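# Move wooden block from tote onto stand's top plate

## Task

Take the wooden block out of the tote and leave it on the top plate of the stand. The tote must finish resting on the work bench with nothing sticking out past the bench's edge. The stand's post is already locked at the correct height and must still be locked there at the end; lowering it quickly can cause failure, even while a robot holds it. One or both robots may be used. No robot may fall over or finish tilted. At the end, release everything and move the robots away, because anything kept in place only by a robot does not count.

## Robot and tools

Robots: r1 and r2, two identical Hello Robot Stretch 3 units. Each has a two-wheel differential base (0.33 m long, 0.34 m wide, passive omni wheel at the rear), a lift sliding on a mast, and one telescoping arm that reaches out to the robot's RIGHT, ending in a wrist (yaw, pitch, roll) and a two-finger gripper. The base cannot strafe, so to move the gripper forward or back you drive the base. Turning in place pivots about the point midway between the drive wheels, 0.05 m behind the front edge. With the arm retracted and the wrist folded, the turning sweep has radius 0.28 m; an unfolded level wrist reaches beyond it.

Frames: the base frame has its origin on the floor between the drive wheels, x forward, y left, z up. hand_pose is reported in it, at the point where the closed fingertips meet; with all wrist joints at zero, that frame's x points up, y back along the arm toward the mast, z toward the robot's rear. Fingertips are round pads 0.04 m wide. The odometry frame is the base frame as it was when the scene began. Each robot reports in its own frames, so only images, lidar_m, wrist_depth_mm and head_depth_mm reveal where the two robots are relative to each other.

execute_actions: argument "actions" is a list holding one action or none (empty just returns state and images). The action is an object keyed by "r1" and/or "r2"; each robot's entry may contain "base", "joints" and "contact_limits". Everything in one action starts at once. "base" holds exactly one command, an offset from where the base last reported itself: {"translate_m": d}, metres, -1 to 1, positive forward; or {"rotate_rad": d}, radians, -3.2 to 3.2, positive counter-clockwise seen from above. "joints" holds absolute targets by name: lift_m 0 to 1.1 (arm height on mast); arm_m 0 to 0.52 (extension); wrist_yaw_rad -1.345 to 4.42 (0 along the arm, positive toward the front, 3.0 folded over the base); wrist_pitch_rad -1.57 to 0.451 (0 level, negative tips fingers down); wrist_roll_rad -2.911 to 2.911 (0 fingers side by side, level); gripper_m -0.089 to 0.179 (larger is wider; the real fingertip gap is smaller by about 0.007 nearly closed up to 0.025 fully open, and zero below 0.007); head_pan_rad -3.953 to 1.73 (0 ahead, positive left, -1.57 looks along the arm); head_tilt_rad -1.53 to 0.419 (negative down). "contact_limits" accepts only arm_m, a motor_effort percentage 1 to 100 at which that arm motion halts with contact_stop; it also caps holding force until the next action. Too small stops instantly; values above the maximum are clipped. "cameras" picks which images return: names like r1_head_camera, r1_nav_camera, r1_wrist_camera, r2_head_camera, r2_nav_camera, r2_wrist_camera, or "all"; omitted or null means all, [] means none. Any unknown key, camera or out-of-range number rejects the whole call. A joint, base or robot omitted from an action may keep pushing to its previous target without any status showing it. If a result reports a stop, later calls in the same reply are skipped.

wait: {"seconds": 0 to 10}; commands nothing, returns state and images. zoom_image: {"camera": name, "region": [x0, y0, x1, y1]} in pixels of that camera's latest full image, origin top-left, at most 504 by 504. finished_scene: {"scene": n}; irreversible, reports success, so call it only after releasing and backing away.

Result lines: base_status and joint_status tell how each motion of the last accepted action ended: done (for the base, wheels turned the commanded amount even if slipping), off_target (resting away from target, maybe still pushing), contact_stop, time_out, torque_fault (old target dropped). on_its_own covers things not commanded; its "held at" is a held target, not the actual position. motor_effort is percent of maximum, positive toward higher joint values, with peak in brackets; readings carry fixed bias and noise. Positive wheel effort pushes forward. lidar_m: 12 distances in metres from the base origin, 30-degree sectors starting straight ahead and going counter-clockwise (4th left, 7th behind, 10th right), scan plane 0.17 m above the floor, range 0.15 to 12, "-" for nothing; misses glass and thin legs, sees the other robot, and own parts can block sectors 5, 6, 9, 10 when the lift is low. wrist_depth_mm (45 to 1000) and head_depth_mm (280 to 4000, sideways image) are 7 by 7 grids of median depth read from the top left. base_tilt is in degrees (forward, right positive) with a fixed offset up to about 4. turned_by_wheels and turned_by_imu give rotation since the previous result; base_odometry counts slip as motion.

Cautions: arm and lift stop and go slack on firm contact; a slack lift can sag under load or be pushed up by closing fingers on a surface. Base, wrist and head never self-stop; wrist servos that strain for seconds shut off for 10 s. Grip by commanding gripper_m under the object's width; release by going at least 0.02 above the touch value; readings never confirm a grasp. Fold or unfold the wrist only with lift_m 0.32 to 0.95, wrist_pitch_rad -0.4, roll near 0; once folded the lift may go to 0.25. With wrist_yaw_rad below -0.4 keep pitch at -0.5 or lower. Fast base speed needs lift_m below 0.30, arm_m below 0.03, wrist_yaw_rad above 2.54. Pushing with the gripper above about 0.45 m, repeating a push after contact_stop, or driving while gripping something fixed can tip a robot; if it leans, back off in small steps, free the gripper and lower lift_m to about 0.2. Robots must never press hard into each other; once bases touch, any further drive is a hard press. Travel differs up to 2.5 cm per metre between robots, which matters for shared loads. Lower the stand's post only slowly, avoid drops and slams, and loose objects may occasionally get nudged.

Each tool is called as name(argument=value, ...), one argument or row to a line, values as JSON.

## Session

execute_actions(
  actions=[],
)

Scene clock: 0.00 s.
r1.base_odometry: x=+0.000 y=+0.000 heading=+0.000 (m, m, rad; r1's odometry frame)
r1.turned_by_wheels: +0.000 (rad since the last result)
r1.turned_by_imu: +0.000 (rad since the last result)
r1.base_tilt: forward=+0.9 right=-0.5 (deg)
r1.lidar_m: 1.85 1.25 2.27 2.23 1.13 0.92 0.91 1.00 1.56 3.12 3.43 1.68
r1.head_depth_mm: 1942 2914 3805 3805 3869 3798 2469 / 1912 2802 3887 3813 3749 3771 2493 / 1920 2827 3966 3908 3899 3874 2501 / 1927 2862 3896 3975 3982 3967 2475 / 1919 2838 - 3987 - 3859 2504 / 1926 2802 - - 3971 1792 2449 / 1897 2812 - - - 1659 1255
r1.base_status: not commanded
r1.joint_positions: lift_m=+0.349 arm_m=+0.000 wrist_yaw_rad=+2.920 wrist_pitch_rad=-0.533 wrist_roll_rad=-0.004 gripper_m=+0.037 head_pan_rad=-0.001 head_tilt_rad=+0.013
r1.joint_status: not commanded
r1.motor_effort: left_wheel=+0 right_wheel=+0 lift_m=+18 arm_m=+0 wrist_yaw_rad=-1 wrist_pitch_rad=+5 wrist_roll_rad=+0 gripper_m=-1 head_pan_rad=+1 head_tilt_rad=+1 (%)
r1.hand_pose: x=+0.0245 y=+0.0585 z=+0.3369 quat_wxyz=(+0.261, +0.697, +0.110, +0.659) (m; r1's base frame)
r1.wrist_depth_mm: - - - - - - - / - - - - - - - / 923 - 925 929 908 916 931 / 735 - 731 739 731 744 748 / 613 593 628 607 618 611 626 / 522 529 - 530 547 525 524 / 458 - - 467 459 461 471
r2.base_odometry: x=+0.000 y=+0.000 heading=+0.000 (m, m, rad; r2's odometry frame)
r2.turned_by_wheels: +0.000 (rad since the last result)
r2.turned_by_imu: +0.000 (rad since the last result)
r2.base_tilt: forward=+0.7 right=-0.3 (deg)
r2.lidar_m: 4.02 1.31 1.49 3.44 1.61 0.86 0.72 0.72 0.81 1.32 3.48 3.92
r2.head_depth_mm: 2067 2653 - - - 3507 2409 / 2090 2932 - - - 3474 2373 / 2097 3239 - - - 3503 2350 / 2091 3247 - - - 3379 2313 / 2117 3289 - - - 3377 2295 / 2124 3359 3898 3959 - 3280 2275 / 2162 3458 3812 3934 3888 3287 2229
r2.base_status: not commanded
r2.joint_positions: lift_m=+0.598 arm_m=+0.001 wrist_yaw_rad=+3.025 wrist_pitch_rad=-0.504 wrist_roll_rad=+0.016 gripper_m=+0.037 head_pan_rad=-0.002 head_tilt_rad=-0.005
r2.joint_status: not commanded
r2.motor_effort: left_wheel=+0 right_wheel=-1 lift_m=+21 arm_m=+0 wrist_yaw_rad=+0 wrist_pitch_rad=+4 wrist_roll_rad=+0 gripper_m=+0 head_pan_rad=+0 head_tilt_rad=+2 (%)
r2.hand_pose: x=+0.0036 y=+0.0655 z=+0.5922 quat_wxyz=(+0.217, +0.699, +0.134, +0.668) (m; r2's base frame)
r2.wrist_depth_mm: - - - - - - - / - - - - - - - / - - - - - - - / - - - - - - - / - 990 - 972 999 957 944 / 848 869 - 847 - 804 825 / 763 763 734 737 746 726 712
pictures: r1_head_camera (sideways: a quarter turn clockwise sets it upright), r1_nav_camera (sideways: a quarter turn counterclockwise sets it upright), r1_wrist_camera, r2_head_camera (sideways: a quarter turn clockwise sets it upright), r2_nav_camera (sideways: a quarter turn counterclockwise sets it upright), r2_wrist_camera
Images, in order (width x height): r1_head_camera 896x504, r1_nav_camera 672x504, r1_wrist_camera 644x364, r2_head_camera 896x504, r2_nav_camera 672x504, r2_wrist_camera 644x364.

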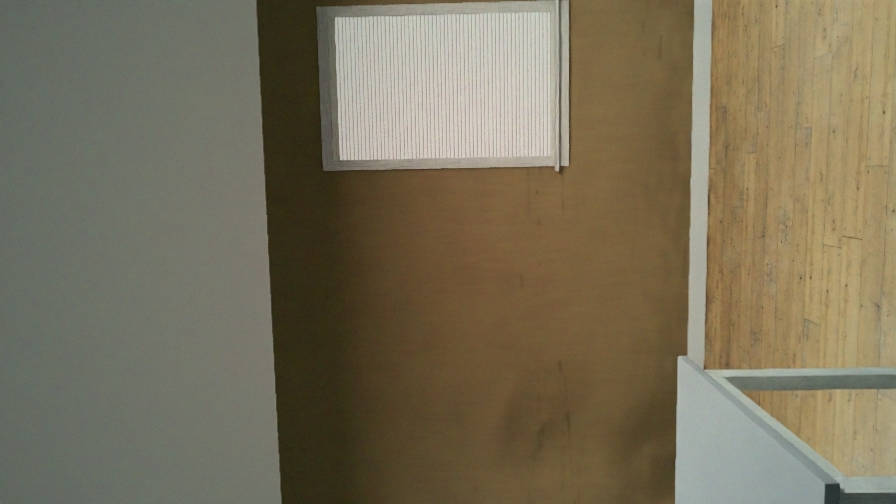

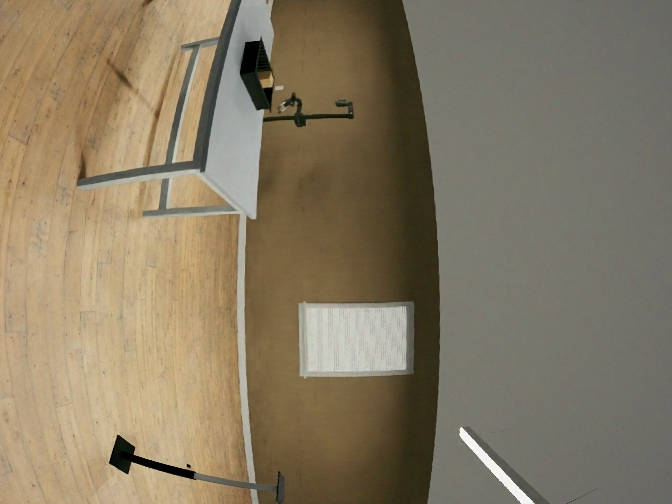

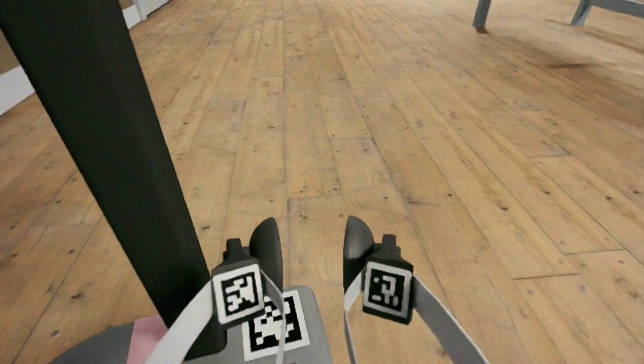

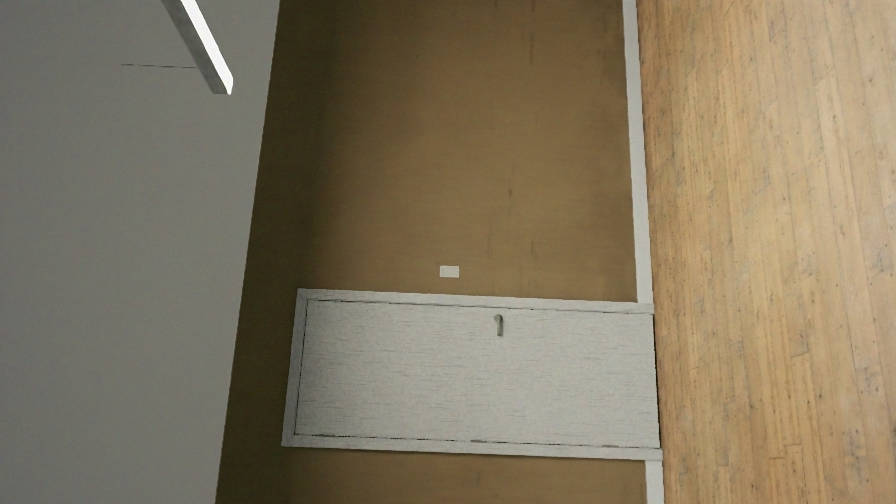

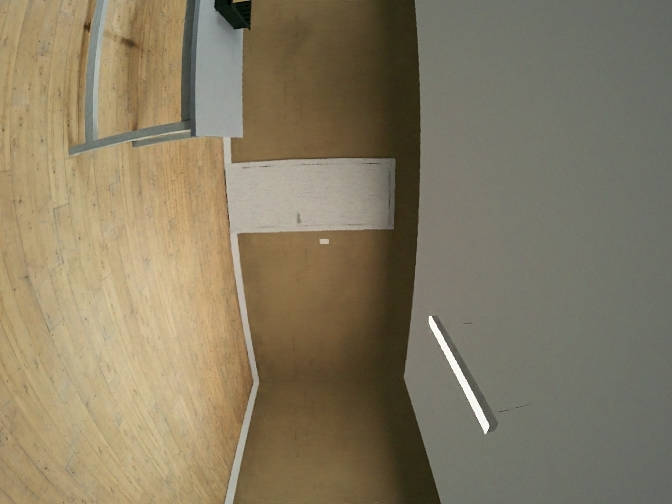

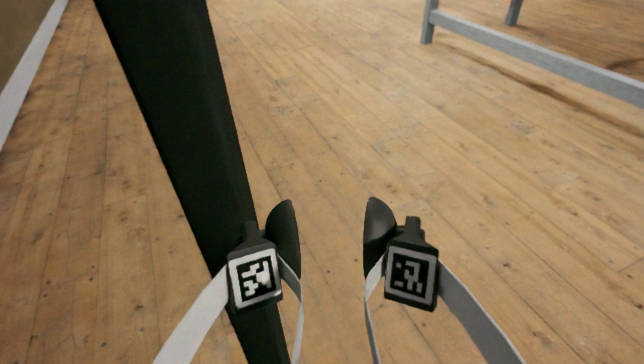

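execute_actions(
  actions=[
    {"r1":{"joints":{"head_pan_rad":0.7,"head_tilt_rad":-0.4}}},
  ],
  cameras=["r1_head_camera","r1_nav_camera"],
)

Scene clock: 6.33 s.
r1.base_odometry: x=+0.000 y=+0.000 heading=+0.000 (m, m, rad; r1's odometry frame)
r1.turned_by_wheels: +0.000 (rad since the last result)
r1.turned_by_imu: -0.001 (rad since the last result)
r1.base_tilt: forward=+0.7 right=-0.5 (deg)
r1.lidar_m: 1.85 1.25 2.27 2.24 1.13 0.92 0.91 1.00 1.57 3.12 3.43 1.68
r1.head_depth_mm: 3843 - - 1478 2081 1670 1471 / - - - 1581 2307 1848 1481 / - - - 1720 2437 1832 1489 / - - - 2676 2469 1834 1469 / - - - 3216 2408 1833 1476 / - - - 3178 2410 1841 1466 / - - - 3645 2430 1837 1479
r1.base_status: not commanded
r1.joint_positions: lift_m=+0.349 arm_m=+0.000 wrist_yaw_rad=+2.920 wrist_pitch_rad=-0.533 wrist_roll_rad=-0.004 gripper_m=+0.037 head_pan_rad=+0.693 head_tilt_rad=-0.394
r1.joint_status: all done
r1.motor_effort: left_wheel=-1(1) right_wheel=+0(0) lift_m=+18(18) arm_m=+0(1) wrist_yaw_rad=-1(0) wrist_pitch_rad=+5(4) wrist_roll_rad=+0(0) gripper_m=-1(1) head_pan_rad=+2(25) head_tilt_rad=-4(32) (%)
r1.hand_pose: x=+0.0245 y=+0.0585 z=+0.3369 quat_wxyz=(+0.261, +0.697, +0.110, +0.659) (m; r1's base frame)
r1.wrist_depth_mm: - - - - - - - / - - - - - - - / 885 - 928 919 912 920 944 / 746 - 729 737 738 733 730 / 618 596 633 602 630 619 621 / 521 523 - 528 543 531 538 / 462 - - 463 457 468 461
r2.base_odometry: x=+0.000 y=+0.000 heading=+0.000 (m, m, rad; r2's odometry frame)
r2.turned_by_wheels: +0.000 (rad since the last result)
r2.turned_by_imu: +0.000 (rad since the last result)
r2.base_tilt: forward=+0.7 right=-0.2 (deg)
r2.lidar_m: 4.01 1.32 1.47 3.45 1.60 0.86 0.72 0.72 0.81 1.32 3.49 3.92
r2.head_depth_mm: 2039 2742 - - - 3615 2374 / 2084 2926 - - - 3470 2370 / 2073 3194 - - - 3452 2348 / 2103 3224 - - - 3499 2321 / 2105 3249 - - - 3362 2278 / 2136 3288 3971 3888 3997 3310 2285 / 2150 3400 3798 3906 3864 3276 2286
r2.base_status: not commanded
r2.joint_positions: lift_m=+0.598 arm_m=+0.001 wrist_yaw_rad=+3.025 wrist_pitch_rad=-0.504 wrist_roll_rad=+0.016 gripper_m=+0.037 head_pan_rad=-0.002 head_tilt_rad=-0.005
r2.joint_status: not commanded
r2.motor_effort: left_wheel=+1(1) right_wheel=+0(1) lift_m=+21(21) arm_m=+0(0) wrist_yaw_rad=+0(0) wrist_pitch_rad=+5(4) wrist_roll_rad=+1(0) gripper_m=+0(0) head_pan_rad=-1(0) head_tilt_rad=+2(2) (%)
r2.hand_pose: x=+0.0036 y=+0.0655 z=+0.5922 quat_wxyz=(+0.217, +0.699, +0.134, +0.668) (m; r2's base frame)
r2.wrist_depth_mm: - - - - - - - / - - - - - - - / - - - - - - - / - - - - - - - / - - - - 969 939 919 / 880 858 - 827 - 824 804 / 758 758 731 748 749 723 726
pictures: r1_head_camera (sideways: a quarter turn clockwise sets it upright), r1_nav_camera (sideways: a quarter turn counterclockwise sets it upright)
Images, in order (width x height): r1_head_camera 896x504, r1_nav_camera 672x504.

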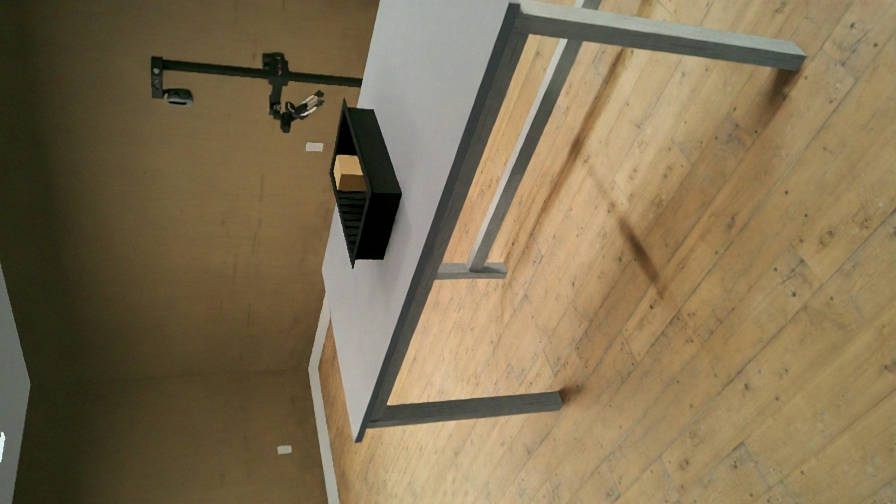

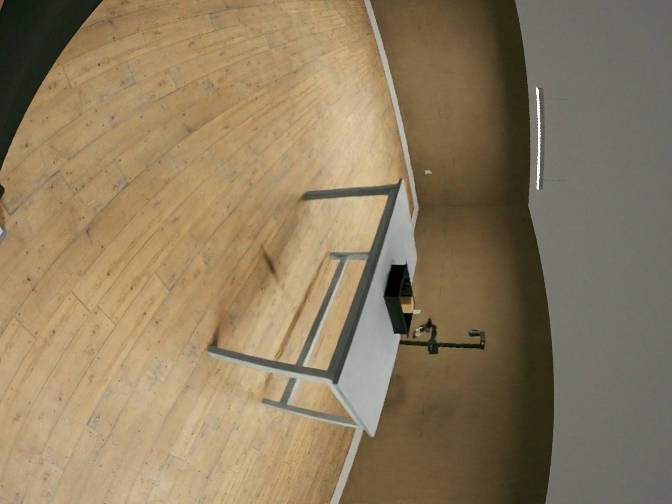

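execute_actions(
  actions=[
    {"r1":{"base":{"rotate_rad":1.2},"joints":{"lift_m":0.9,"head_pan_rad":-1.0,"head_tilt_rad":-0.5}}},
  ],
  cameras=[],
)

execute_actions(
  actions=[
    {"r1":{"base":{"translate_m":1.0}}},
  ],
  cameras=["r1_head_camera","r1_nav_camera"],
)

Scene clock: 23.30 s.
r1.base_odometry: x=+0.000 y=+0.000 heading=+1.200 (m, m, rad; r1's odometry frame)
r1.turned_by_wheels: +1.200 (rad since the last result)
r1.turned_by_imu: +1.212 (rad since the last result)
r1.base_tilt: forward=+0.8 right=-0.6 (deg)
r1.lidar_m: 5.68 1.69 1.03 0.91 0.91 1.09 2.01 3.12 1.68 3.86 1.25 2.12
r1.head_depth_mm: 3242 3505 3810 2885 2126 1672 1408 / 3371 3697 - 2846 2089 1650 1370 / 3442 3718 3964 2837 2095 1673 1369 / 3529 3898 3638 2700 2103 1641 1371 / 3719 4000 1836 1425 1947 1665 1368 / 3785 - 1825 2320 2107 1655 1364 / 3840 - 1821 2502 2100 1655 1366
r1.base_status: done
r1.joint_positions: lift_m=+0.900 arm_m=+0.000 wrist_yaw_rad=+2.920 wrist_pitch_rad=-0.533 wrist_roll_rad=-0.004 gripper_m=+0.037 head_pan_rad=-0.993 head_tilt_rad=-0.494
r1.joint_status: all done
r1.motor_effort: left_wheel=-5(8) right_wheel=+3(7) lift_m=+22(22) arm_m=+0(1) wrist_yaw_rad=-1(1) wrist_pitch_rad=+5(4) wrist_roll_rad=+0(0) gripper_m=-2(1) head_pan_rad=-2(26) head_tilt_rad=-3(17) (%)
r1.hand_pose: x=+0.0245 y=+0.0585 z=+0.8875 quat_wxyz=(+0.261, +0.697, +0.110, +0.659) (m; r1's base frame)
r1.wrist_depth_mm: - 787 849 956 - - - / - 830 928 - - - - / 771 - - - - - - / 846 - - - - - - / 916 - - - - - - / - - - - - - - / - - - - - - -
r2.base_odometry: x=+0.000 y=+0.000 heading=+0.000 (m, m, rad; r2's odometry frame)
r2.turned_by_wheels: +0.000 (rad since the last result)
r2.turned_by_imu: -0.001 (rad since the last result)
r2.base_tilt: forward=+0.5 right=-0.2 (deg)
r2.lidar_m: 4.00 1.31 1.48 3.45 1.60 0.86 0.72 0.72 0.81 1.32 3.47 3.92
r2.head_depth_mm: 2058 2700 - - - 3522 2367 / 2068 2960 - - - 3529 2349 / 2077 3234 - - - 3392 2329 / 2136 3184 - - - 3469 2290 / 2119 3271 - - - 3394 2290 / 2144 3283 3932 3945 3988 3338 2273 / 2154 3372 3947 3827 3891 3330 2238
r2.base_status: not commanded
r2.joint_positions: lift_m=+0.598 arm_m=+0.001 wrist_yaw_rad=+3.025 wrist_pitch_rad=-0.504 wrist_roll_rad=+0.016 gripper_m=+0.037 head_pan_rad=-0.002 head_tilt_rad=-0.005
r2.joint_status: not commanded
r2.motor_effort: left_wheel=+1(1) right_wheel=-1(1) lift_m=+21(21) arm_m=+0(0) wrist_yaw_rad=+0(0) wrist_pitch_rad=+5(5) wrist_roll_rad=+0(1) gripper_m=-1(0) head_pan_rad=+1(0) head_tilt_rad=+2(2) (%)
r2.hand_pose: x=+0.0036 y=+0.0655 z=+0.5922 quat_wxyz=(+0.217, +0.699, +0.134, +0.668) (m; r2's base frame)
r2.wrist_depth_mm: - - - - - - - / - - - - - - - / - - - - - - - / - - - - - - - / 983 999 - 998 992 949 946 / 881 867 - 841 - 815 805 / 762 737 720 746 720 739 713
pictures: none
No camera images: the call's "cameras" was empty. Leave "cameras" out to get every camera's image.

Scene clock: 34.53 s.
r1.base_odometry: x=+0.363 y=+0.932 heading=+1.200 (m, m, rad; r1's odometry frame)
r1.turned_by_wheels: +0.000 (rad since the last result)
r1.turned_by_imu: +0.001 (rad since the last result)
r1.base_tilt: forward=+0.7 right=-0.6 (deg)
r1.lidar_m: 4.69 2.04 1.26 1.12 1.12 1.34 2.49 2.23 2.24 1.00 1.57 1.35
r1.head_depth_mm: 3133 3308 3499 1187 1826 1668 1415 / 3238 3410 3646 1163 1881 1661 1372 / 3273 3498 3665 1165 1934 1665 1369 / 3393 3684 3760 1181 1981 1671 1368 / 3464 3830 3913 1174 2041 1670 1367 / 3672 3947 1812 1236 2100 1654 1369 / 3703 - - 1298 2089 1638 1368
r1.base_status: done
r1.joint_positions: lift_m=+0.900 arm_m=+0.000 wrist_yaw_rad=+2.920 wrist_pitch_rad=-0.533 wrist_roll_rad=-0.004 gripper_m=+0.037 head_pan_rad=-0.993 head_tilt_rad=-0.494
r1.joint_status: not commanded
r1.motor_effort: left_wheel=-5(7) right_wheel=+3(7) lift_m=+22(22) arm_m=+0(0) wrist_yaw_rad=+0(1) wrist_pitch_rad=+5(5) wrist_roll_rad=+0(1) gripper_m=-1(0) head_pan_rad=-3(1) head_tilt_rad=-4(4) (%)
r1.hand_pose: x=+0.0245 y=+0.0585 z=+0.8875 quat_wxyz=(+0.261, +0.697, +0.110, +0.659) (m; r1's base frame)
r1.wrist_depth_mm: - 939 - - - - - / - - - - - - - / 947 - - - - - - / - - - - - - - / - - - - - - - / - - - - - - - / - - - - - - -
r2.base_odometry: x=+0.000 y=+0.000 heading=+0.000 (m, m, rad; r2's odometry frame)
r2.turned_by_wheels: +0.000 (rad since the last result)
r2.turned_by_imu: -0.001 (rad since the last result)
r2.base_tilt: forward=+0.5 right=-0.2 (deg)
r2.lidar_m: 4.00 1.32 1.48 3.45 1.60 0.86 0.72 0.72 0.81 1.32 3.49 3.93
r2.head_depth_mm: 2052 2716 - - - 3612 2340 / 2078 2962 - - - 3564 2351 / 2082 3186 - - - 3487 2341 / 2100 3301 - - - 3434 2278 / 2115 3299 - - - 3402 2278 / 2151 3312 3955 3953 3971 3320 2261 / 2158 3401 3820 3861 3926 3319 2241
r2.base_status: not commanded
r2.joint_positions: lift_m=+0.598 arm_m=+0.001 wrist_yaw_rad=+3.025 wrist_pitch_rad=-0.504 wrist_roll_rad=+0.016 gripper_m=+0.037 head_pan_rad=-0.002 head_tilt_rad=-0.005
r2.joint_status: not commanded
r2.motor_effort: left_wheel=+0(1) right_wheel=-1(1) lift_m=+21(21) arm_m=+0(0) wrist_yaw_rad=+1(0) wrist_pitch_rad=+5(5) wrist_roll_rad=+0(0) gripper_m=-1(1) head_pan_rad=+0(0) head_tilt_rad=+2(2) (%)
r2.hand_pose: x=+0.0036 y=+0.0655 z=+0.5922 quat_wxyz=(+0.217, +0.699, +0.134, +0.668) (m; r2's base frame)
r2.wrist_depth_mm: - - - - - - - / - - - - - - - / - - - - - - - / - - - - - - - / - 992 - 988 977 933 928 / 871 863 - 830 - 821 832 / 776 760 742 739 722 732 718
pictures: r1_head_camera (sideways: a quarter turn clockwise sets it upright), r1_nav_camera (sideways: a quarter turn counterclockwise sets it upright)
Images, in order (width x height): r1_head_camera 896x504, r1_nav_camera 672x504.

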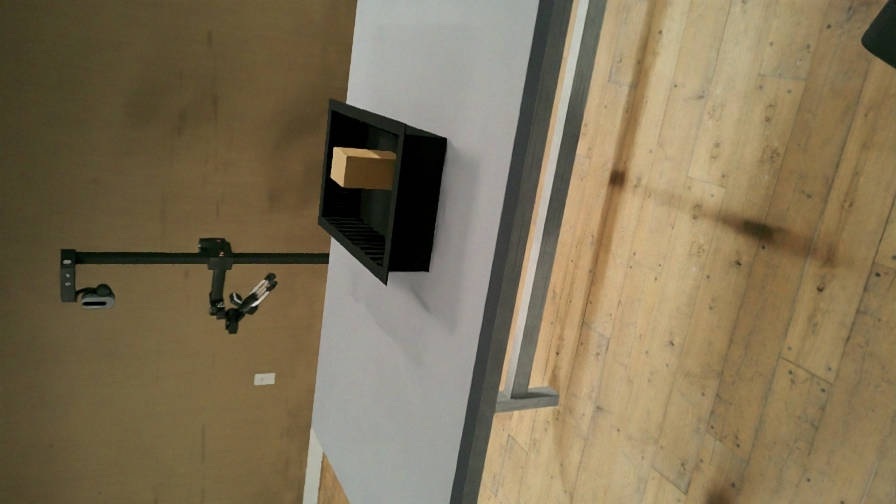

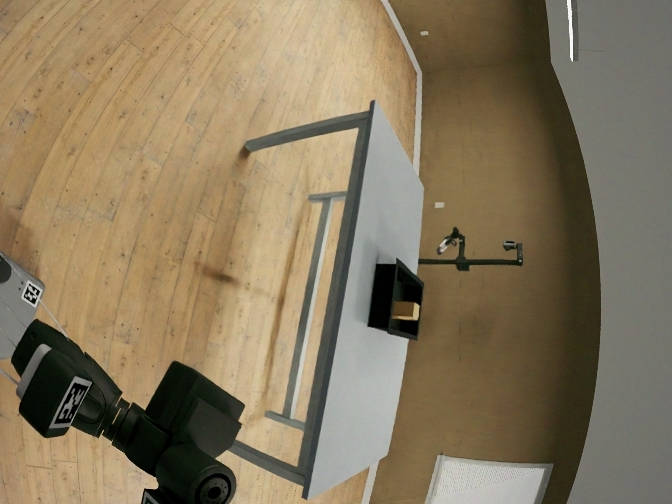

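execute_actions(
  actions=[
    {"r1":{"base":{"rotate_rad":-1.03}}},
  ],
  cameras=[],
)

execute_actions(
  actions=[
    {"r1":{"base":{"translate_m":0.55}}},
  ],
  cameras=[],
)

execute_actions(
  actions=[
    {"r1":{"base":{"rotate_rad":1.40},"joints":{"head_pan_rad":-1.57,"head_tilt_rad":-0.7,"lift_m":1.05}}},
  ],
  cameras=["r1_head_camera"],
)

Scene clock: 49.10 s.
r1.base_odometry: x=+0.363 y=+0.932 heading=+0.170 (m, m, rad; r1's odometry frame)
r1.turned_by_wheels: -1.030 (rad since the last result)
r1.turned_by_imu: -1.043 (rad since the last result)
r1.base_tilt: forward=+0.9 right=-0.6 (deg)
r1.lidar_m: 1.57 1.35 4.69 1.98 1.25 1.12 1.12 1.35 2.58 2.23 4.10 1.00
r1.head_depth_mm: - - - 2758 2105 1661 1400 / - - - 2893 2104 1663 1366 / - - - 2867 2104 1654 1373 / - - - 2905 2101 1644 1366 / 3869 - - 2845 2100 1660 1364 / 3636 3938 - 2851 1943 1521 1365 / 3406 3592 3994 1171 1937 1661 1360
r1.base_status: done
r1.joint_positions: lift_m=+0.900 arm_m=+0.000 wrist_yaw_rad=+2.920 wrist_pitch_rad=-0.533 wrist_roll_rad=-0.004 gripper_m=+0.037 head_pan_rad=-0.993 head_tilt_rad=-0.494
r1.joint_status: not commanded
r1.motor_effort: left_wheel=+4(9) right_wheel=-3(7) lift_m=+22(22) arm_m=+1(1) wrist_yaw_rad=+0(1) wrist_pitch_rad=+4(5) wrist_roll_rad=+0(0) gripper_m=-2(1) head_pan_rad=-2(1) head_tilt_rad=-5(4) (%)
r1.hand_pose: x=+0.0245 y=+0.0585 z=+0.8875 quat_wxyz=(+0.261, +0.697, +0.110, +0.659) (m; r1's base frame)
r1.wrist_depth_mm: - - - - - - - / - - - - - - - / - - - - - - - / - - - - - - - / - - - - - - - / - - - - - - - / - - - - - - -
r2.base_odometry: x=+0.000 y=+0.000 heading=+0.000 (m, m, rad; r2's odometry frame)
r2.turned_by_wheels: +0.000 (rad since the last result)
r2.turned_by_imu: -0.001 (rad since the last result)
r2.base_tilt: forward=+0.6 right=-0.1 (deg)
r2.lidar_m: 4.02 1.32 1.48 3.46 1.60 0.86 0.72 0.72 0.81 1.32 3.49 3.92
r2.head_depth_mm: 2049 2727 - - - 3624 2354 / 2088 2966 - - - 3478 2336 / 2108 3231 - - - 3460 2352 / 2127 3252 - - - 3434 2319 / 2120 3215 - - - 3438 2295 / 2162 3309 3997 3967 3885 3345 2266 / 2171 3293 3905 3840 3893 3266 2261
r2.base_status: not commanded
r2.joint_positions: lift_m=+0.598 arm_m=+0.001 wrist_yaw_rad=+3.025 wrist_pitch_rad=-0.504 wrist_roll_rad=+0.016 gripper_m=+0.037 head_pan_rad=-0.002 head_tilt_rad=-0.005
r2.joint_status: not commanded
r2.motor_effort: left_wheel=+1(1) right_wheel=-1(1) lift_m=+21(21) arm_m=+0(0) wrist_yaw_rad=+0(1) wrist_pitch_rad=+5(5) wrist_roll_rad=+0(0) gripper_m=+1(1) head_pan_rad=+1(0) head_tilt_rad=+2(2) (%)
r2.hand_pose: x=+0.0036 y=+0.0655 z=+0.5922 quat_wxyz=(+0.217, +0.699, +0.134, +0.668) (m; r2's base frame)
r2.wrist_depth_mm: - - - - - - - / - - - - - - - / - - - - - - - / - - - - - - - / 997 1000 - 975 977 928 942 / 892 843 - 817 - 809 790 / 750 755 730 739 717 732 704
pictures: none
No camera images: the call's "cameras" was empty. Leave "cameras" out to get every camera's image.

Scene clock: 55.83 s.
r1.base_odometry: x=+0.905 y=+1.025 heading=+0.170 (m, m, rad; r1's odometry frame)
r1.turned_by_wheels: +0.000 (rad since the last result)
r1.turned_by_imu: +0.001 (rad since the last result)
r1.base_tilt: forward=+0.8 right=-0.5 (deg)
r1.lidar_m: 1.05 0.90 0.91 2.93 1.83 1.64 1.65 1.99 3.81 0.71 0.71 1.05
r1.head_depth_mm: - - - 2841 2103 1667 1402 / - - - 2868 867 921 1277 / 3965 - - 2843 864 749 1340 / 3565 - - 2877 864 680 1369 / 3343 3577 3924 1178 861 680 1275 / 3070 3337 3568 1174 860 680 577 / 2937 3065 3311 1169 861 681 560
r1.base_status: done
r1.joint_positions: lift_m=+0.900 arm_m=+0.000 wrist_yaw_rad=+2.920 wrist_pitch_rad=-0.533 wrist_roll_rad=-0.004 gripper_m=+0.037 head_pan_rad=-0.993 head_tilt_rad=-0.494
r1.joint_status: not commanded
r1.motor_effort: left_wheel=+3(8) right_wheel=-3(4) lift_m=+22(22) arm_m=-1(0) wrist_yaw_rad=+0(1) wrist_pitch_rad=+4(5) wrist_roll_rad=+0(0) gripper_m=-1(1) head_pan_rad=-2(3) head_tilt_rad=-4(5) (%)
r1.hand_pose: x=+0.0245 y=+0.0585 z=+0.8875 quat_wxyz=(+0.261, +0.697, +0.110, +0.659) (m; r1's base frame)
r1.wrist_depth_mm: - - - - - - - / - - - - - 794 687 / - - - - - 923 521 / - - - - - - 459 / - - - - - - - / - - - - - - - / - - - - - - -
r2.base_odometry: x=+0.000 y=+0.000 heading=+0.000 (m, m, rad; r2's odometry frame)
r2.turned_by_wheels: +0.000 (rad since the last result)
r2.turned_by_imu: -0.001 (rad since the last result)
r2.base_tilt: forward=+0.6 right=-0.3 (deg)
r2.lidar_m: 4.01 1.32 1.48 3.44 1.60 0.86 0.72 0.72 0.81 1.32 3.48 3.92
r2.head_depth_mm: 2071 2721 - - - 3549 2368 / 2068 2944 - - - 3549 2312 / 2094 3169 - - - 3489 2320 / 2115 3222 - - - 3437 2297 / 2108 3272 - - - 3355 2285 / 2126 3291 3901 - - 3296 2268 / 2161 3340 3820 3859 3835 3313 2250
r2.base_status: not commanded
r2.joint_positions: lift_m=+0.598 arm_m=+0.001 wrist_yaw_rad=+3.025 wrist_pitch_rad=-0.504 wrist_roll_rad=+0.016 gripper_m=+0.037 head_pan_rad=-0.002 head_tilt_rad=-0.005
r2.joint_status: not commanded
r2.motor_effort: left_wheel=+0(1) right_wheel=+0(1) lift_m=+21(21) arm_m=+1(0) wrist_yaw_rad=+0(0) wrist_pitch_rad=+5(5) wrist_roll_rad=+0(0) gripper_m=+0(1) head_pan_rad=+0(0) head_tilt_rad=+2(2) (%)
r2.hand_pose: x=+0.0036 y=+0.0655 z=+0.5922 quat_wxyz=(+0.217, +0.699, +0.134, +0.668) (m; r2's base frame)
r2.wrist_depth_mm: - - - - - - - / - - - - - - - / - - - - - - - / - - - - - - - / 985 989 - 938 969 961 923 / 889 871 - 842 - 856 814 / 768 749 725 741 742 708 720
pictures: none
No camera images: the call's "cameras" was empty. Leave "cameras" out to get every camera's image.

Scene clock: 59.03 s.
r1.base_odometry: x=+0.905 y=+1.025 heading=+1.570 (m, m, rad; r1's odometry frame)
r1.turned_by_wheels: +1.400 (rad since the last result)
r1.turned_by_imu: +1.415 (rad since the last result)
r1.base_tilt: forward=+0.8 right=-0.5 (deg)
r1.lidar_m: 4.04 1.99 1.65 1.64 1.80 2.82 2.17 0.71 1.06 1.05 1.15 0.90
r1.head_depth_mm: 2680 2907 - - 682 611 1225 / 2760 2946 - - - - - / 2748 2960 - - - - - / 2783 3068 - - - - - / 2853 3174 3076 - - 1332 1250 / 2772 3140 1205 - 643 1323 1208 / 2863 3253 1098 - 649 1354 1220
r1.base_status: done
r1.joint_positions: lift_m=+1.050 arm_m=+0.000 wrist_yaw_rad=+2.920 wrist_pitch_rad=-0.533 wrist_roll_rad=-0.004 gripper_m=+0.037 head_pan_rad=-1.563 head_tilt_rad=-0.691
r1.joint_status: all done
r1.motor_effort: left_wheel=-5(10) right_wheel=+4(7) lift_m=+22(22) arm_m=+1(0) wrist_yaw_rad=+0(0) wrist_pitch_rad=+5(5) wrist_roll_rad=+0(0) gripper_m=-1(1) head_pan_rad=-2(23) head_tilt_rad=-6(23) (%)
r1.hand_pose: x=+0.0245 y=+0.0584 z=+1.0375 quat_wxyz=(+0.261, +0.697, +0.111, +0.659) (m; r1's base frame)
r1.wrist_depth_mm: - - - - - - - / - - - - - - - / - - - - - - - / - - - - - - - / - - - - - - - / - - - - - - - / - - - - - - -
r2.base_odometry: x=+0.000 y=+0.000 heading=+0.000 (m, m, rad; r2's odometry frame)
r2.turned_by_wheels: +0.000 (rad since the last result)
r2.turned_by_imu: +0.000 (rad since the last result)
r2.base_tilt: forward=+0.5 right=-0.2 (deg)
r2.lidar_m: 4.01 1.32 1.48 3.45 1.60 0.86 0.72 0.72 0.81 1.32 3.49 3.89
r2.head_depth_mm: 2053 2723 - - - 3545 2359 / 2066 2972 - - - 3543 2362 / 2091 3165 - - - 3470 2341 / 2089 3171 - - - 3414 2296 / 2108 3303 - - - 3388 2278 / 2138 3315 3938 - - 3308 2289 / 2181 3292 3812 3892 3871 3318 2265
r2.base_status: not commanded
r2.joint_positions: lift_m=+0.598 arm_m=+0.001 wrist_yaw_rad=+3.025 wrist_pitch_rad=-0.504 wrist_roll_rad=+0.016 gripper_m=+0.037 head_pan_rad=-0.002 head_tilt_rad=-0.005
r2.joint_status: not commanded
r2.motor_effort: left_wheel=+1(1) right_wheel=-1(1) lift_m=+21(21) arm_m=+0(0) wrist_yaw_rad=+0(0) wrist_pitch_rad=+5(4) wrist_roll_rad=+0(1) gripper_m=-1(0) head_pan_rad=+0(1) head_tilt_rad=+2(2) (%)
r2.hand_pose: x=+0.0036 y=+0.0655 z=+0.5922 quat_wxyz=(+0.217, +0.699, +0.134, +0.668) (m; r2's base frame)
r2.wrist_depth_mm: - - - - - - - / - - - - - - - / - - - - - - - / - - - - - - - / 990 - - 964 997 945 937 / 878 868 - 848 - 837 815 / 773 757 737 739 740 738 721
pictures: r1_head_camera (sideways: a quarter turn clockwise sets it upright)
Images, in order (width x height): r1_head_camera 896x504.

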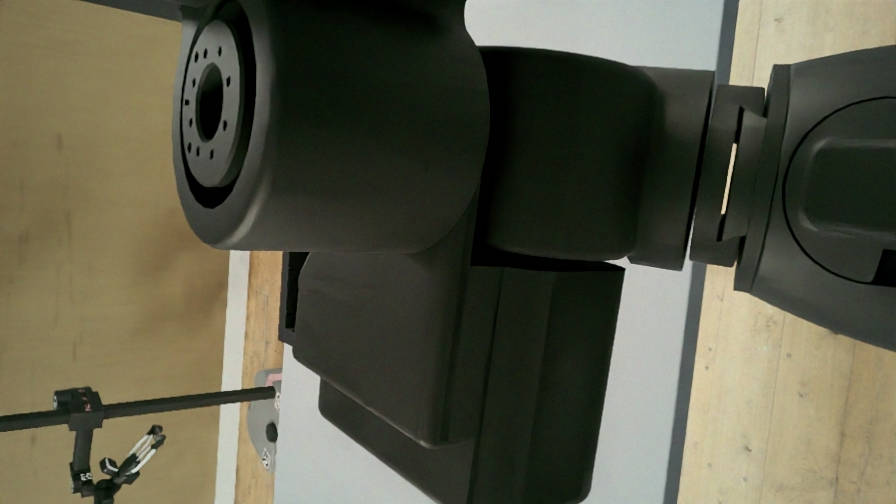

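Unfold the wrist, pitching down, with lift at 0.95.

execute_actions(
  actions=[
    {"r1":{"joints":{"lift_m":0.95,"wrist_pitch_rad":-0.4,"wrist_yaw_rad":0.0,"gripper_m":0.12}}},
  ],
  cameras=[],
)

execute_actions(
  actions=[
    {"r1":{"joints":{"lift_m":1.1,"wrist_pitch_rad":-1.2,"arm_m":0.25}}},
  ],
  cameras=["r1_head_camera","r1_wrist_camera"],
)

Scene clock: 67.13 s.
r1.base_odometry: x=+0.905 y=+1.025 heading=+1.570 (m, m, rad; r1's odometry frame)
r1.turned_by_wheels: +0.000 (rad since the last result)
r1.turned_by_imu: -0.001 (rad since the last result)
r1.base_tilt: forward=+0.8 right=-0.6 (deg)
r1.lidar_m: 4.02 1.98 1.65 1.64 1.80 2.82 2.17 0.70 1.06 1.05 1.16 0.90
r1.head_depth_mm: 2675 2983 1123 888 - - - / 2752 3066 1116 860 - - - / 2781 3071 1020 795 - - - / 2795 3157 1004 844 - - 1225 / 2833 3141 1015 843 670 1321 1229 / 2773 3194 1102 782 684 1316 1218 / 2815 3193 1099 843 684 1349 1222
r1.base_status: not commanded
r1.joint_positions: lift_m=+0.950 arm_m=+0.000 wrist_yaw_rad=+0.002 wrist_pitch_rad=-0.420 wrist_roll_rad=-0.004 gripper_m=+0.120 head_pan_rad=-1.563 head_tilt_rad=-0.691
r1.joint_status: all done
r1.motor_effort: left_wheel=-5(5) right_wheel=+4(4) lift_m=+14(20) arm_m=+1(0) wrist_yaw_rad=-4(4) wrist_pitch_rad=+8(8) wrist_roll_rad=+0(0) gripper_m=-1(80) head_pan_rad=-2(1) head_tilt_rad=-6(6) (%)
r1.hand_pose: x=-0.0210 y=-0.3690 z=+0.9624 quat_wxyz=(+0.693, +0.149, -0.690, -0.147) (m; r1's base frame)
r1.wrist_depth_mm: - - - - - - - / - - - - - - - / 801 787 738 714 758 798 819 / 594 591 503 551 564 606 592 / 474 473 436 416 457 479 471 / 391 402 391 393 392 409 390 / 347 326 335 336 336 328 337
r2.base_odometry: x=+0.000 y=+0.000 heading=+0.000 (m, m, rad; r2's odometry frame)
r2.turned_by_wheels: +0.000 (rad since the last result)
r2.turned_by_imu: -0.001 (rad since the last result)
r2.base_tilt: forward=+0.4 right=-0.3 (deg)
r2.lidar_m: 4.00 1.31 1.48 3.45 1.60 0.86 0.72 0.72 0.81 1.32 3.51 3.90
r2.head_depth_mm: 2044 2733 - - - 3530 2372 / 2064 2943 - - - 3483 2361 / 2101 3245 - - - 3468 2311 / 2113 3251 - - - 3408 2317 / 2123 3348 - - - 3377 2310 / 2143 3317 3981 - 3954 3315 2257 / 2145 3330 3852 3877 3900 3339 2270
r2.base_status: not commanded
r2.joint_positions: lift_m=+0.598 arm_m=+0.001 wrist_yaw_rad=+3.025 wrist_pitch_rad=-0.504 wrist_roll_rad=+0.016 gripper_m=+0.037 head_pan_rad=-0.002 head_tilt_rad=-0.005
r2.joint_status: not commanded
r2.motor_effort: left_wheel=+1(0) right_wheel=-1(1) lift_m=+21(20) arm_m=+0(0) wrist_yaw_rad=+1(1) wrist_pitch_rad=+4(5) wrist_roll_rad=+0(0) gripper_m=+0(0) head_pan_rad=+1(1) head_tilt_rad=+2(2) (%)
r2.hand_pose: x=+0.0036 y=+0.0655 z=+0.5922 quat_wxyz=(+0.217, +0.699, +0.134, +0.668) (m; r2's base frame)
r2.wrist_depth_mm: - - - - - - - / - - - - - - - / - - - - - - - / - - - - - - - / 975 992 - 971 966 953 933 / 893 855 - 828 - 829 830 / 764 754 745 754 739 718 707
pictures: none
No camera images: the call's "cameras" was empty. Leave "cameras" out to get every camera's image.

Scene clock: 70.20 s.
r1.base_odometry: x=+0.905 y=+1.025 heading=+1.570 (m, m, rad; r1's odometry frame)
r1.turned_by_wheels: +0.000 (rad since the last result)
r1.turned_by_imu: +0.000 (rad since the last result)
r1.base_tilt: forward=+0.8 right=-0.6 (deg)
r1.lidar_m: 4.00 1.99 1.65 1.64 1.80 2.83 2.17 0.71 1.06 1.05 1.15 0.90
r1.head_depth_mm: 2645 3017 1114 858 696 610 1224 / - 3056 1119 851 689 609 1229 / - 3100 1014 734 689 621 1227 / - - 817 834 688 621 1220 / 2836 3197 1014 746 686 1320 1222 / 2791 3162 1107 779 689 1337 1218 / 2862 3229 1093 842 685 1343 1216
r1.base_status: not commanded
r1.joint_positions: lift_m=+1.100 arm_m=+0.250 wrist_yaw_rad=+0.000 wrist_pitch_rad=-1.200 wrist_roll_rad=-0.004 gripper_m=+0.120 head_pan_rad=-1.563 head_tilt_rad=-0.691
r1.joint_status: all done
r1.motor_effort: left_wheel=-5(5) right_wheel=+4(4) lift_m=+22(23) arm_m=+7(7) wrist_yaw_rad=+0(3) wrist_pitch_rad=+0(8) wrist_roll_rad=+0(0) gripper_m=-1(1) head_pan_rad=-2(2) head_tilt_rad=-5(6) (%)
r1.hand_pose: x=-0.0216 y=-0.4650 z=+0.9909 quat_wxyz=(+0.585, +0.400, -0.582, -0.399) (m; r1's base frame)
r1.wrist_depth_mm: 439 441 439 406 449 463 468 / 419 420 422 428 432 443 449 / 404 399 410 413 416 422 428 / 389 394 396 397 401 407 416 / 375 381 383 385 392 395 397 / 357 363 368 372 371 380 382 / - - 362 359 362 360 369
r2.base_odometry: x=+0.000 y=+0.000 heading=+0.000 (m, m, rad; r2's odometry frame)
r2.turned_by_wheels: +0.000 (rad since the last result)
r2.turned_by_imu: +0.000 (rad since the last result)
r2.base_tilt: forward=+0.6 right=-0.1 (deg)
r2.lidar_m: 4.01 1.32 1.48 3.45 1.60 0.86 0.72 0.72 0.81 1.32 3.48 3.91
r2.head_depth_mm: 2083 2716 - - - 3527 2401 / 2083 2920 - - - 3564 2321 / 2086 3218 - - - 3483 2343 / 2116 3199 - - - 3438 2292 / 2126 3256 - - - 3393 2276 / 2127 3337 3960 - 3985 3384 2270 / 2168 3363 3806 3878 3878 3350 2259
r2.base_status: not commanded
r2.joint_positions: lift_m=+0.598 arm_m=+0.001 wrist_yaw_rad=+3.025 wrist_pitch_rad=-0.504 wrist_roll_rad=+0.016 gripper_m=+0.037 head_pan_rad=-0.002 head_tilt_rad=-0.005
r2.joint_status: not commanded
r2.motor_effort: left_wheel=+1(1) right_wheel=-1(1) lift_m=+21(21) arm_m=+0(0) wrist_yaw_rad=+0(1) wrist_pitch_rad=+5(5) wrist_roll_rad=+1(1) gripper_m=+1(0) head_pan_rad=+0(0) head_tilt_rad=+2(2) (%)
r2.hand_pose: x=+0.0036 y=+0.0655 z=+0.5922 quat_wxyz=(+0.217, +0.699, +0.134, +0.668) (m; r2's base frame)
r2.wrist_depth_mm: - - - - - - - / - - - - - - - / - - - - - - - / - - - - - - - / - - - 974 945 934 952 / 867 854 - 836 - 815 811 / 771 765 734 740 740 724 700
pictures: r1_head_camera (sideways: a quarter turn clockwise sets it upright), r1_wrist_camera
Images, in order (width x height): r1_head_camera 896x504, r1_wrist_camera 644x364.

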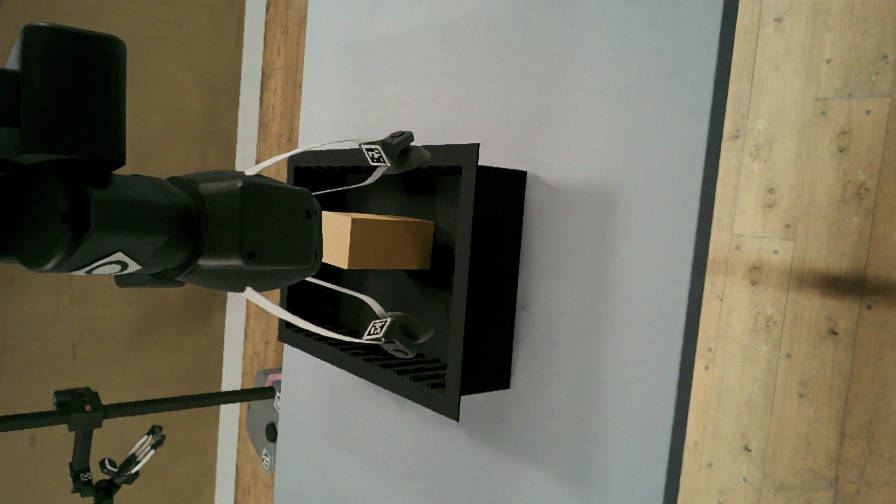

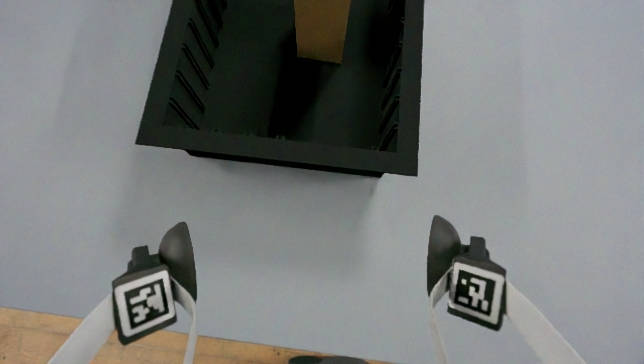

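execute_actions(
  actions=[
    {"r1":{"joints":{"arm_m":0.5}}},
  ],
  cameras=["r1_wrist_camera"],
)

Scene clock: 79.17 s.
r1.base_odometry: x=+0.905 y=+1.025 heading=+1.570 (m, m, rad; r1's odometry frame)
r1.turned_by_wheels: +0.000 (rad since the last result)
r1.turned_by_imu: -0.001 (rad since the last result)
r1.base_tilt: forward=+0.9 right=-0.6 (deg)
r1.lidar_m: 4.02 1.99 1.65 1.64 1.81 2.81 2.17 0.71 1.05 1.05 1.15 0.90
r1.head_depth_mm: 2693 2935 1118 856 692 608 1229 / 2775 3049 1112 854 691 608 1233 / 2792 3058 1010 759 691 622 1229 / - 3258 999 836 688 621 1224 / 2851 3179 1012 842 686 1325 1221 / 2792 3141 1102 776 685 1326 1221 / 2781 3245 1097 840 683 1349 1215
r1.base_status: not commanded
r1.joint_positions: lift_m=+1.100 arm_m=+0.500 wrist_yaw_rad=+0.000 wrist_pitch_rad=-1.200 wrist_roll_rad=-0.004 gripper_m=+0.120 head_pan_rad=-1.563 head_tilt_rad=-0.691
r1.joint_status: all done
r1.motor_effort: left_wheel=-5(4) right_wheel=+4(4) lift_m=+22(22) arm_m=+7(8) wrist_yaw_rad=-1(1) wrist_pitch_rad=+0(0) wrist_roll_rad=+0(0) gripper_m=-1(0) head_pan_rad=-2(2) head_tilt_rad=-5(5) (%)
r1.hand_pose: x=-0.0216 y=-0.7149 z=+0.9909 quat_wxyz=(+0.585, +0.400, -0.582, -0.399) (m; r1's base frame)
r1.wrist_depth_mm: 436 438 355 361 460 462 469 / 417 421 402 423 396 441 451 / 398 407 402 414 411 422 431 / 390 389 390 279 388 405 412 / 374 373 376 270 379 394 397 / 362 365 368 368 365 382 381 / 348 307 350 358 350 360 368
r2.base_odometry: x=+0.000 y=+0.000 heading=+0.000 (m, m, rad; r2's odometry frame)
r2.turned_by_wheels: +0.000 (rad since the last result)
r2.turned_by_imu: -0.001 (rad since the last result)
r2.base_tilt: forward=+0.5 right=-0.2 (deg)
r2.lidar_m: 4.00 1.31 1.48 3.45 1.60 0.86 0.72 0.72 0.81 1.32 3.49 3.93
r2.head_depth_mm: 2080 2716 - - - 3597 2386 / 2061 2960 - - - 3537 2350 / 2078 3209 - - - 3475 2338 / 2105 3286 - - - 3428 2298 / 2137 3314 - - - 3412 2308 / 2128 3277 3973 3911 3978 3314 2265 / 2158 3426 3778 3903 3913 3281 2256
r2.base_status: not commanded
r2.joint_positions: lift_m=+0.598 arm_m=+0.001 wrist_yaw_rad=+3.025 wrist_pitch_rad=-0.504 wrist_roll_rad=+0.016 gripper_m=+0.037 head_pan_rad=-0.002 head_tilt_rad=-0.005
r2.joint_status: not commanded
r2.motor_effort: left_wheel=+1(1) right_wheel=-1(1) lift_m=+21(21) arm_m=+0(0) wrist_yaw_rad=+0(0) wrist_pitch_rad=+5(5) wrist_roll_rad=+1(1) gripper_m=-1(1) head_pan_rad=-1(0) head_tilt_rad=+2(2) (%)
r2.hand_pose: x=+0.0036 y=+0.0655 z=+0.5922 quat_wxyz=(+0.217, +0.699, +0.134, +0.668) (m; r2's base frame)
r2.wrist_depth_mm: - - - - - - - / - - - - - - - / - - - - - - - / - - - - - - - / 976 955 - 961 981 951 902 / 867 859 - 844 - 852 787 / 756 748 739 750 742 732 710
pictures: r1_wrist_camera
Images, in order (width x height): r1_wrist_camera 644x364.

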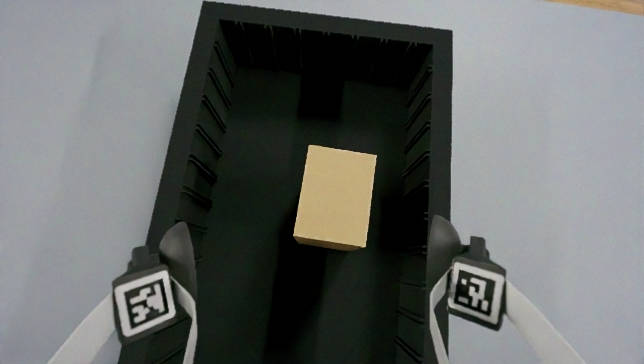

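execute_actions(
  actions=[
    {"r1":{"joints":{"arm_m":0.52,"lift_m":0.97,"gripper_m":0.09}}},
  ],
  cameras=["r1_wrist_camera"],
)

Scene clock: 86.53 s.
r1.base_odometry: x=+0.905 y=+1.025 heading=+1.570 (m, m, rad; r1's odometry frame)
r1.turned_by_wheels: +0.000 (rad since the last result)
r1.turned_by_imu: -0.001 (rad since the last result)
r1.base_tilt: forward=+0.8 right=-0.5 (deg)
r1.lidar_m: 4.02 1.99 1.65 1.64 1.80 2.82 2.17 0.71 1.06 1.05 1.16 0.90
r1.head_depth_mm: 2700 - - 830 692 611 1226 / 2727 - 1113 854 691 608 1228 / 2699 3125 1017 762 693 621 1228 / 2720 - 832 836 689 622 1227 / 2844 3218 1011 847 686 1331 1223 / 2810 3140 1095 783 685 1320 1225 / 2807 3319 1098 846 681 1362 1219
r1.base_status: not commanded
r1.joint_positions: lift_m=+0.970 arm_m=+0.519 wrist_yaw_rad=-0.002 wrist_pitch_rad=-1.202 wrist_roll_rad=-0.004 gripper_m=+0.090 head_pan_rad=-1.563 head_tilt_rad=-0.691
r1.joint_status: all done
r1.motor_effort: left_wheel=-6(7) right_wheel=+6(7) lift_m=+14(20) arm_m=+6(8) wrist_yaw_rad=+2(2) wrist_pitch_rad=+1(1) wrist_roll_rad=+0(0) gripper_m=-2(79) head_pan_rad=-2(1) head_tilt_rad=-6(5) (%)
r1.hand_pose: x=-0.0217 y=-0.7344 z=+0.8613 quat_wxyz=(+0.584, +0.400, -0.582, -0.400) (m; r1's base frame)
r1.wrist_depth_mm: 293 204 295 298 297 226 314 / 279 210 285 289 290 216 303 / 183 218 273 150 153 193 288 / 175 225 264 144 148 188 277 / 169 230 253 139 142 181 266 / 168 215 245 246 245 172 257 / 171 232 236 238 239 183 248
r2.base_odometry: x=+0.000 y=+0.000 heading=+0.000 (m, m, rad; r2's odometry frame)
r2.turned_by_wheels: +0.000 (rad since the last result)
r2.turned_by_imu: -0.001 (rad since the last result)
r2.base_tilt: forward=+0.6 right=-0.2 (deg)
r2.lidar_m: 4.01 1.32 1.48 3.45 1.60 0.86 0.72 0.72 0.81 1.32 3.49 3.93
r2.head_depth_mm: 2048 2746 - - - 3550 2372 / 2082 2916 - - - 3547 2358 / 2111 3183 - - - 3445 2334 / 2084 3254 - - - 3437 2285 / 2106 3290 - - - 3369 2271 / 2144 3391 3890 3988 3953 3306 2281 / 2162 3370 3854 3866 3885 3270 2237
r2.base_status: not commanded
r2.joint_positions: lift_m=+0.598 arm_m=+0.001 wrist_yaw_rad=+3.025 wrist_pitch_rad=-0.504 wrist_roll_rad=+0.016 gripper_m=+0.037 head_pan_rad=-0.002 head_tilt_rad=-0.005
r2.joint_status: not commanded
r2.motor_effort: left_wheel=+0(1) right_wheel=-1(1) lift_m=+21(21) arm_m=+0(0) wrist_yaw_rad=+0(1) wrist_pitch_rad=+5(5) wrist_roll_rad=+1(0) gripper_m=-1(1) head_pan_rad=+0(0) head_tilt_rad=+2(2) (%)
r2.hand_pose: x=+0.0036 y=+0.0655 z=+0.5922 quat_wxyz=(+0.217, +0.699, +0.134, +0.668) (m; r2's base frame)
r2.wrist_depth_mm: - - - - - - - / - - - - - - - / - - - - - - - / - - - - - - - / - 990 - 956 964 935 908 / 852 866 - 831 - 830 822 / 787 756 737 755 749 738 718
pictures: r1_wrist_camera
Images, in order (width x height): r1_wrist_camera 644x364.

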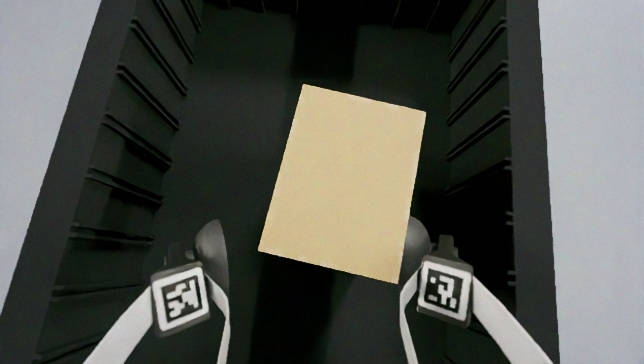

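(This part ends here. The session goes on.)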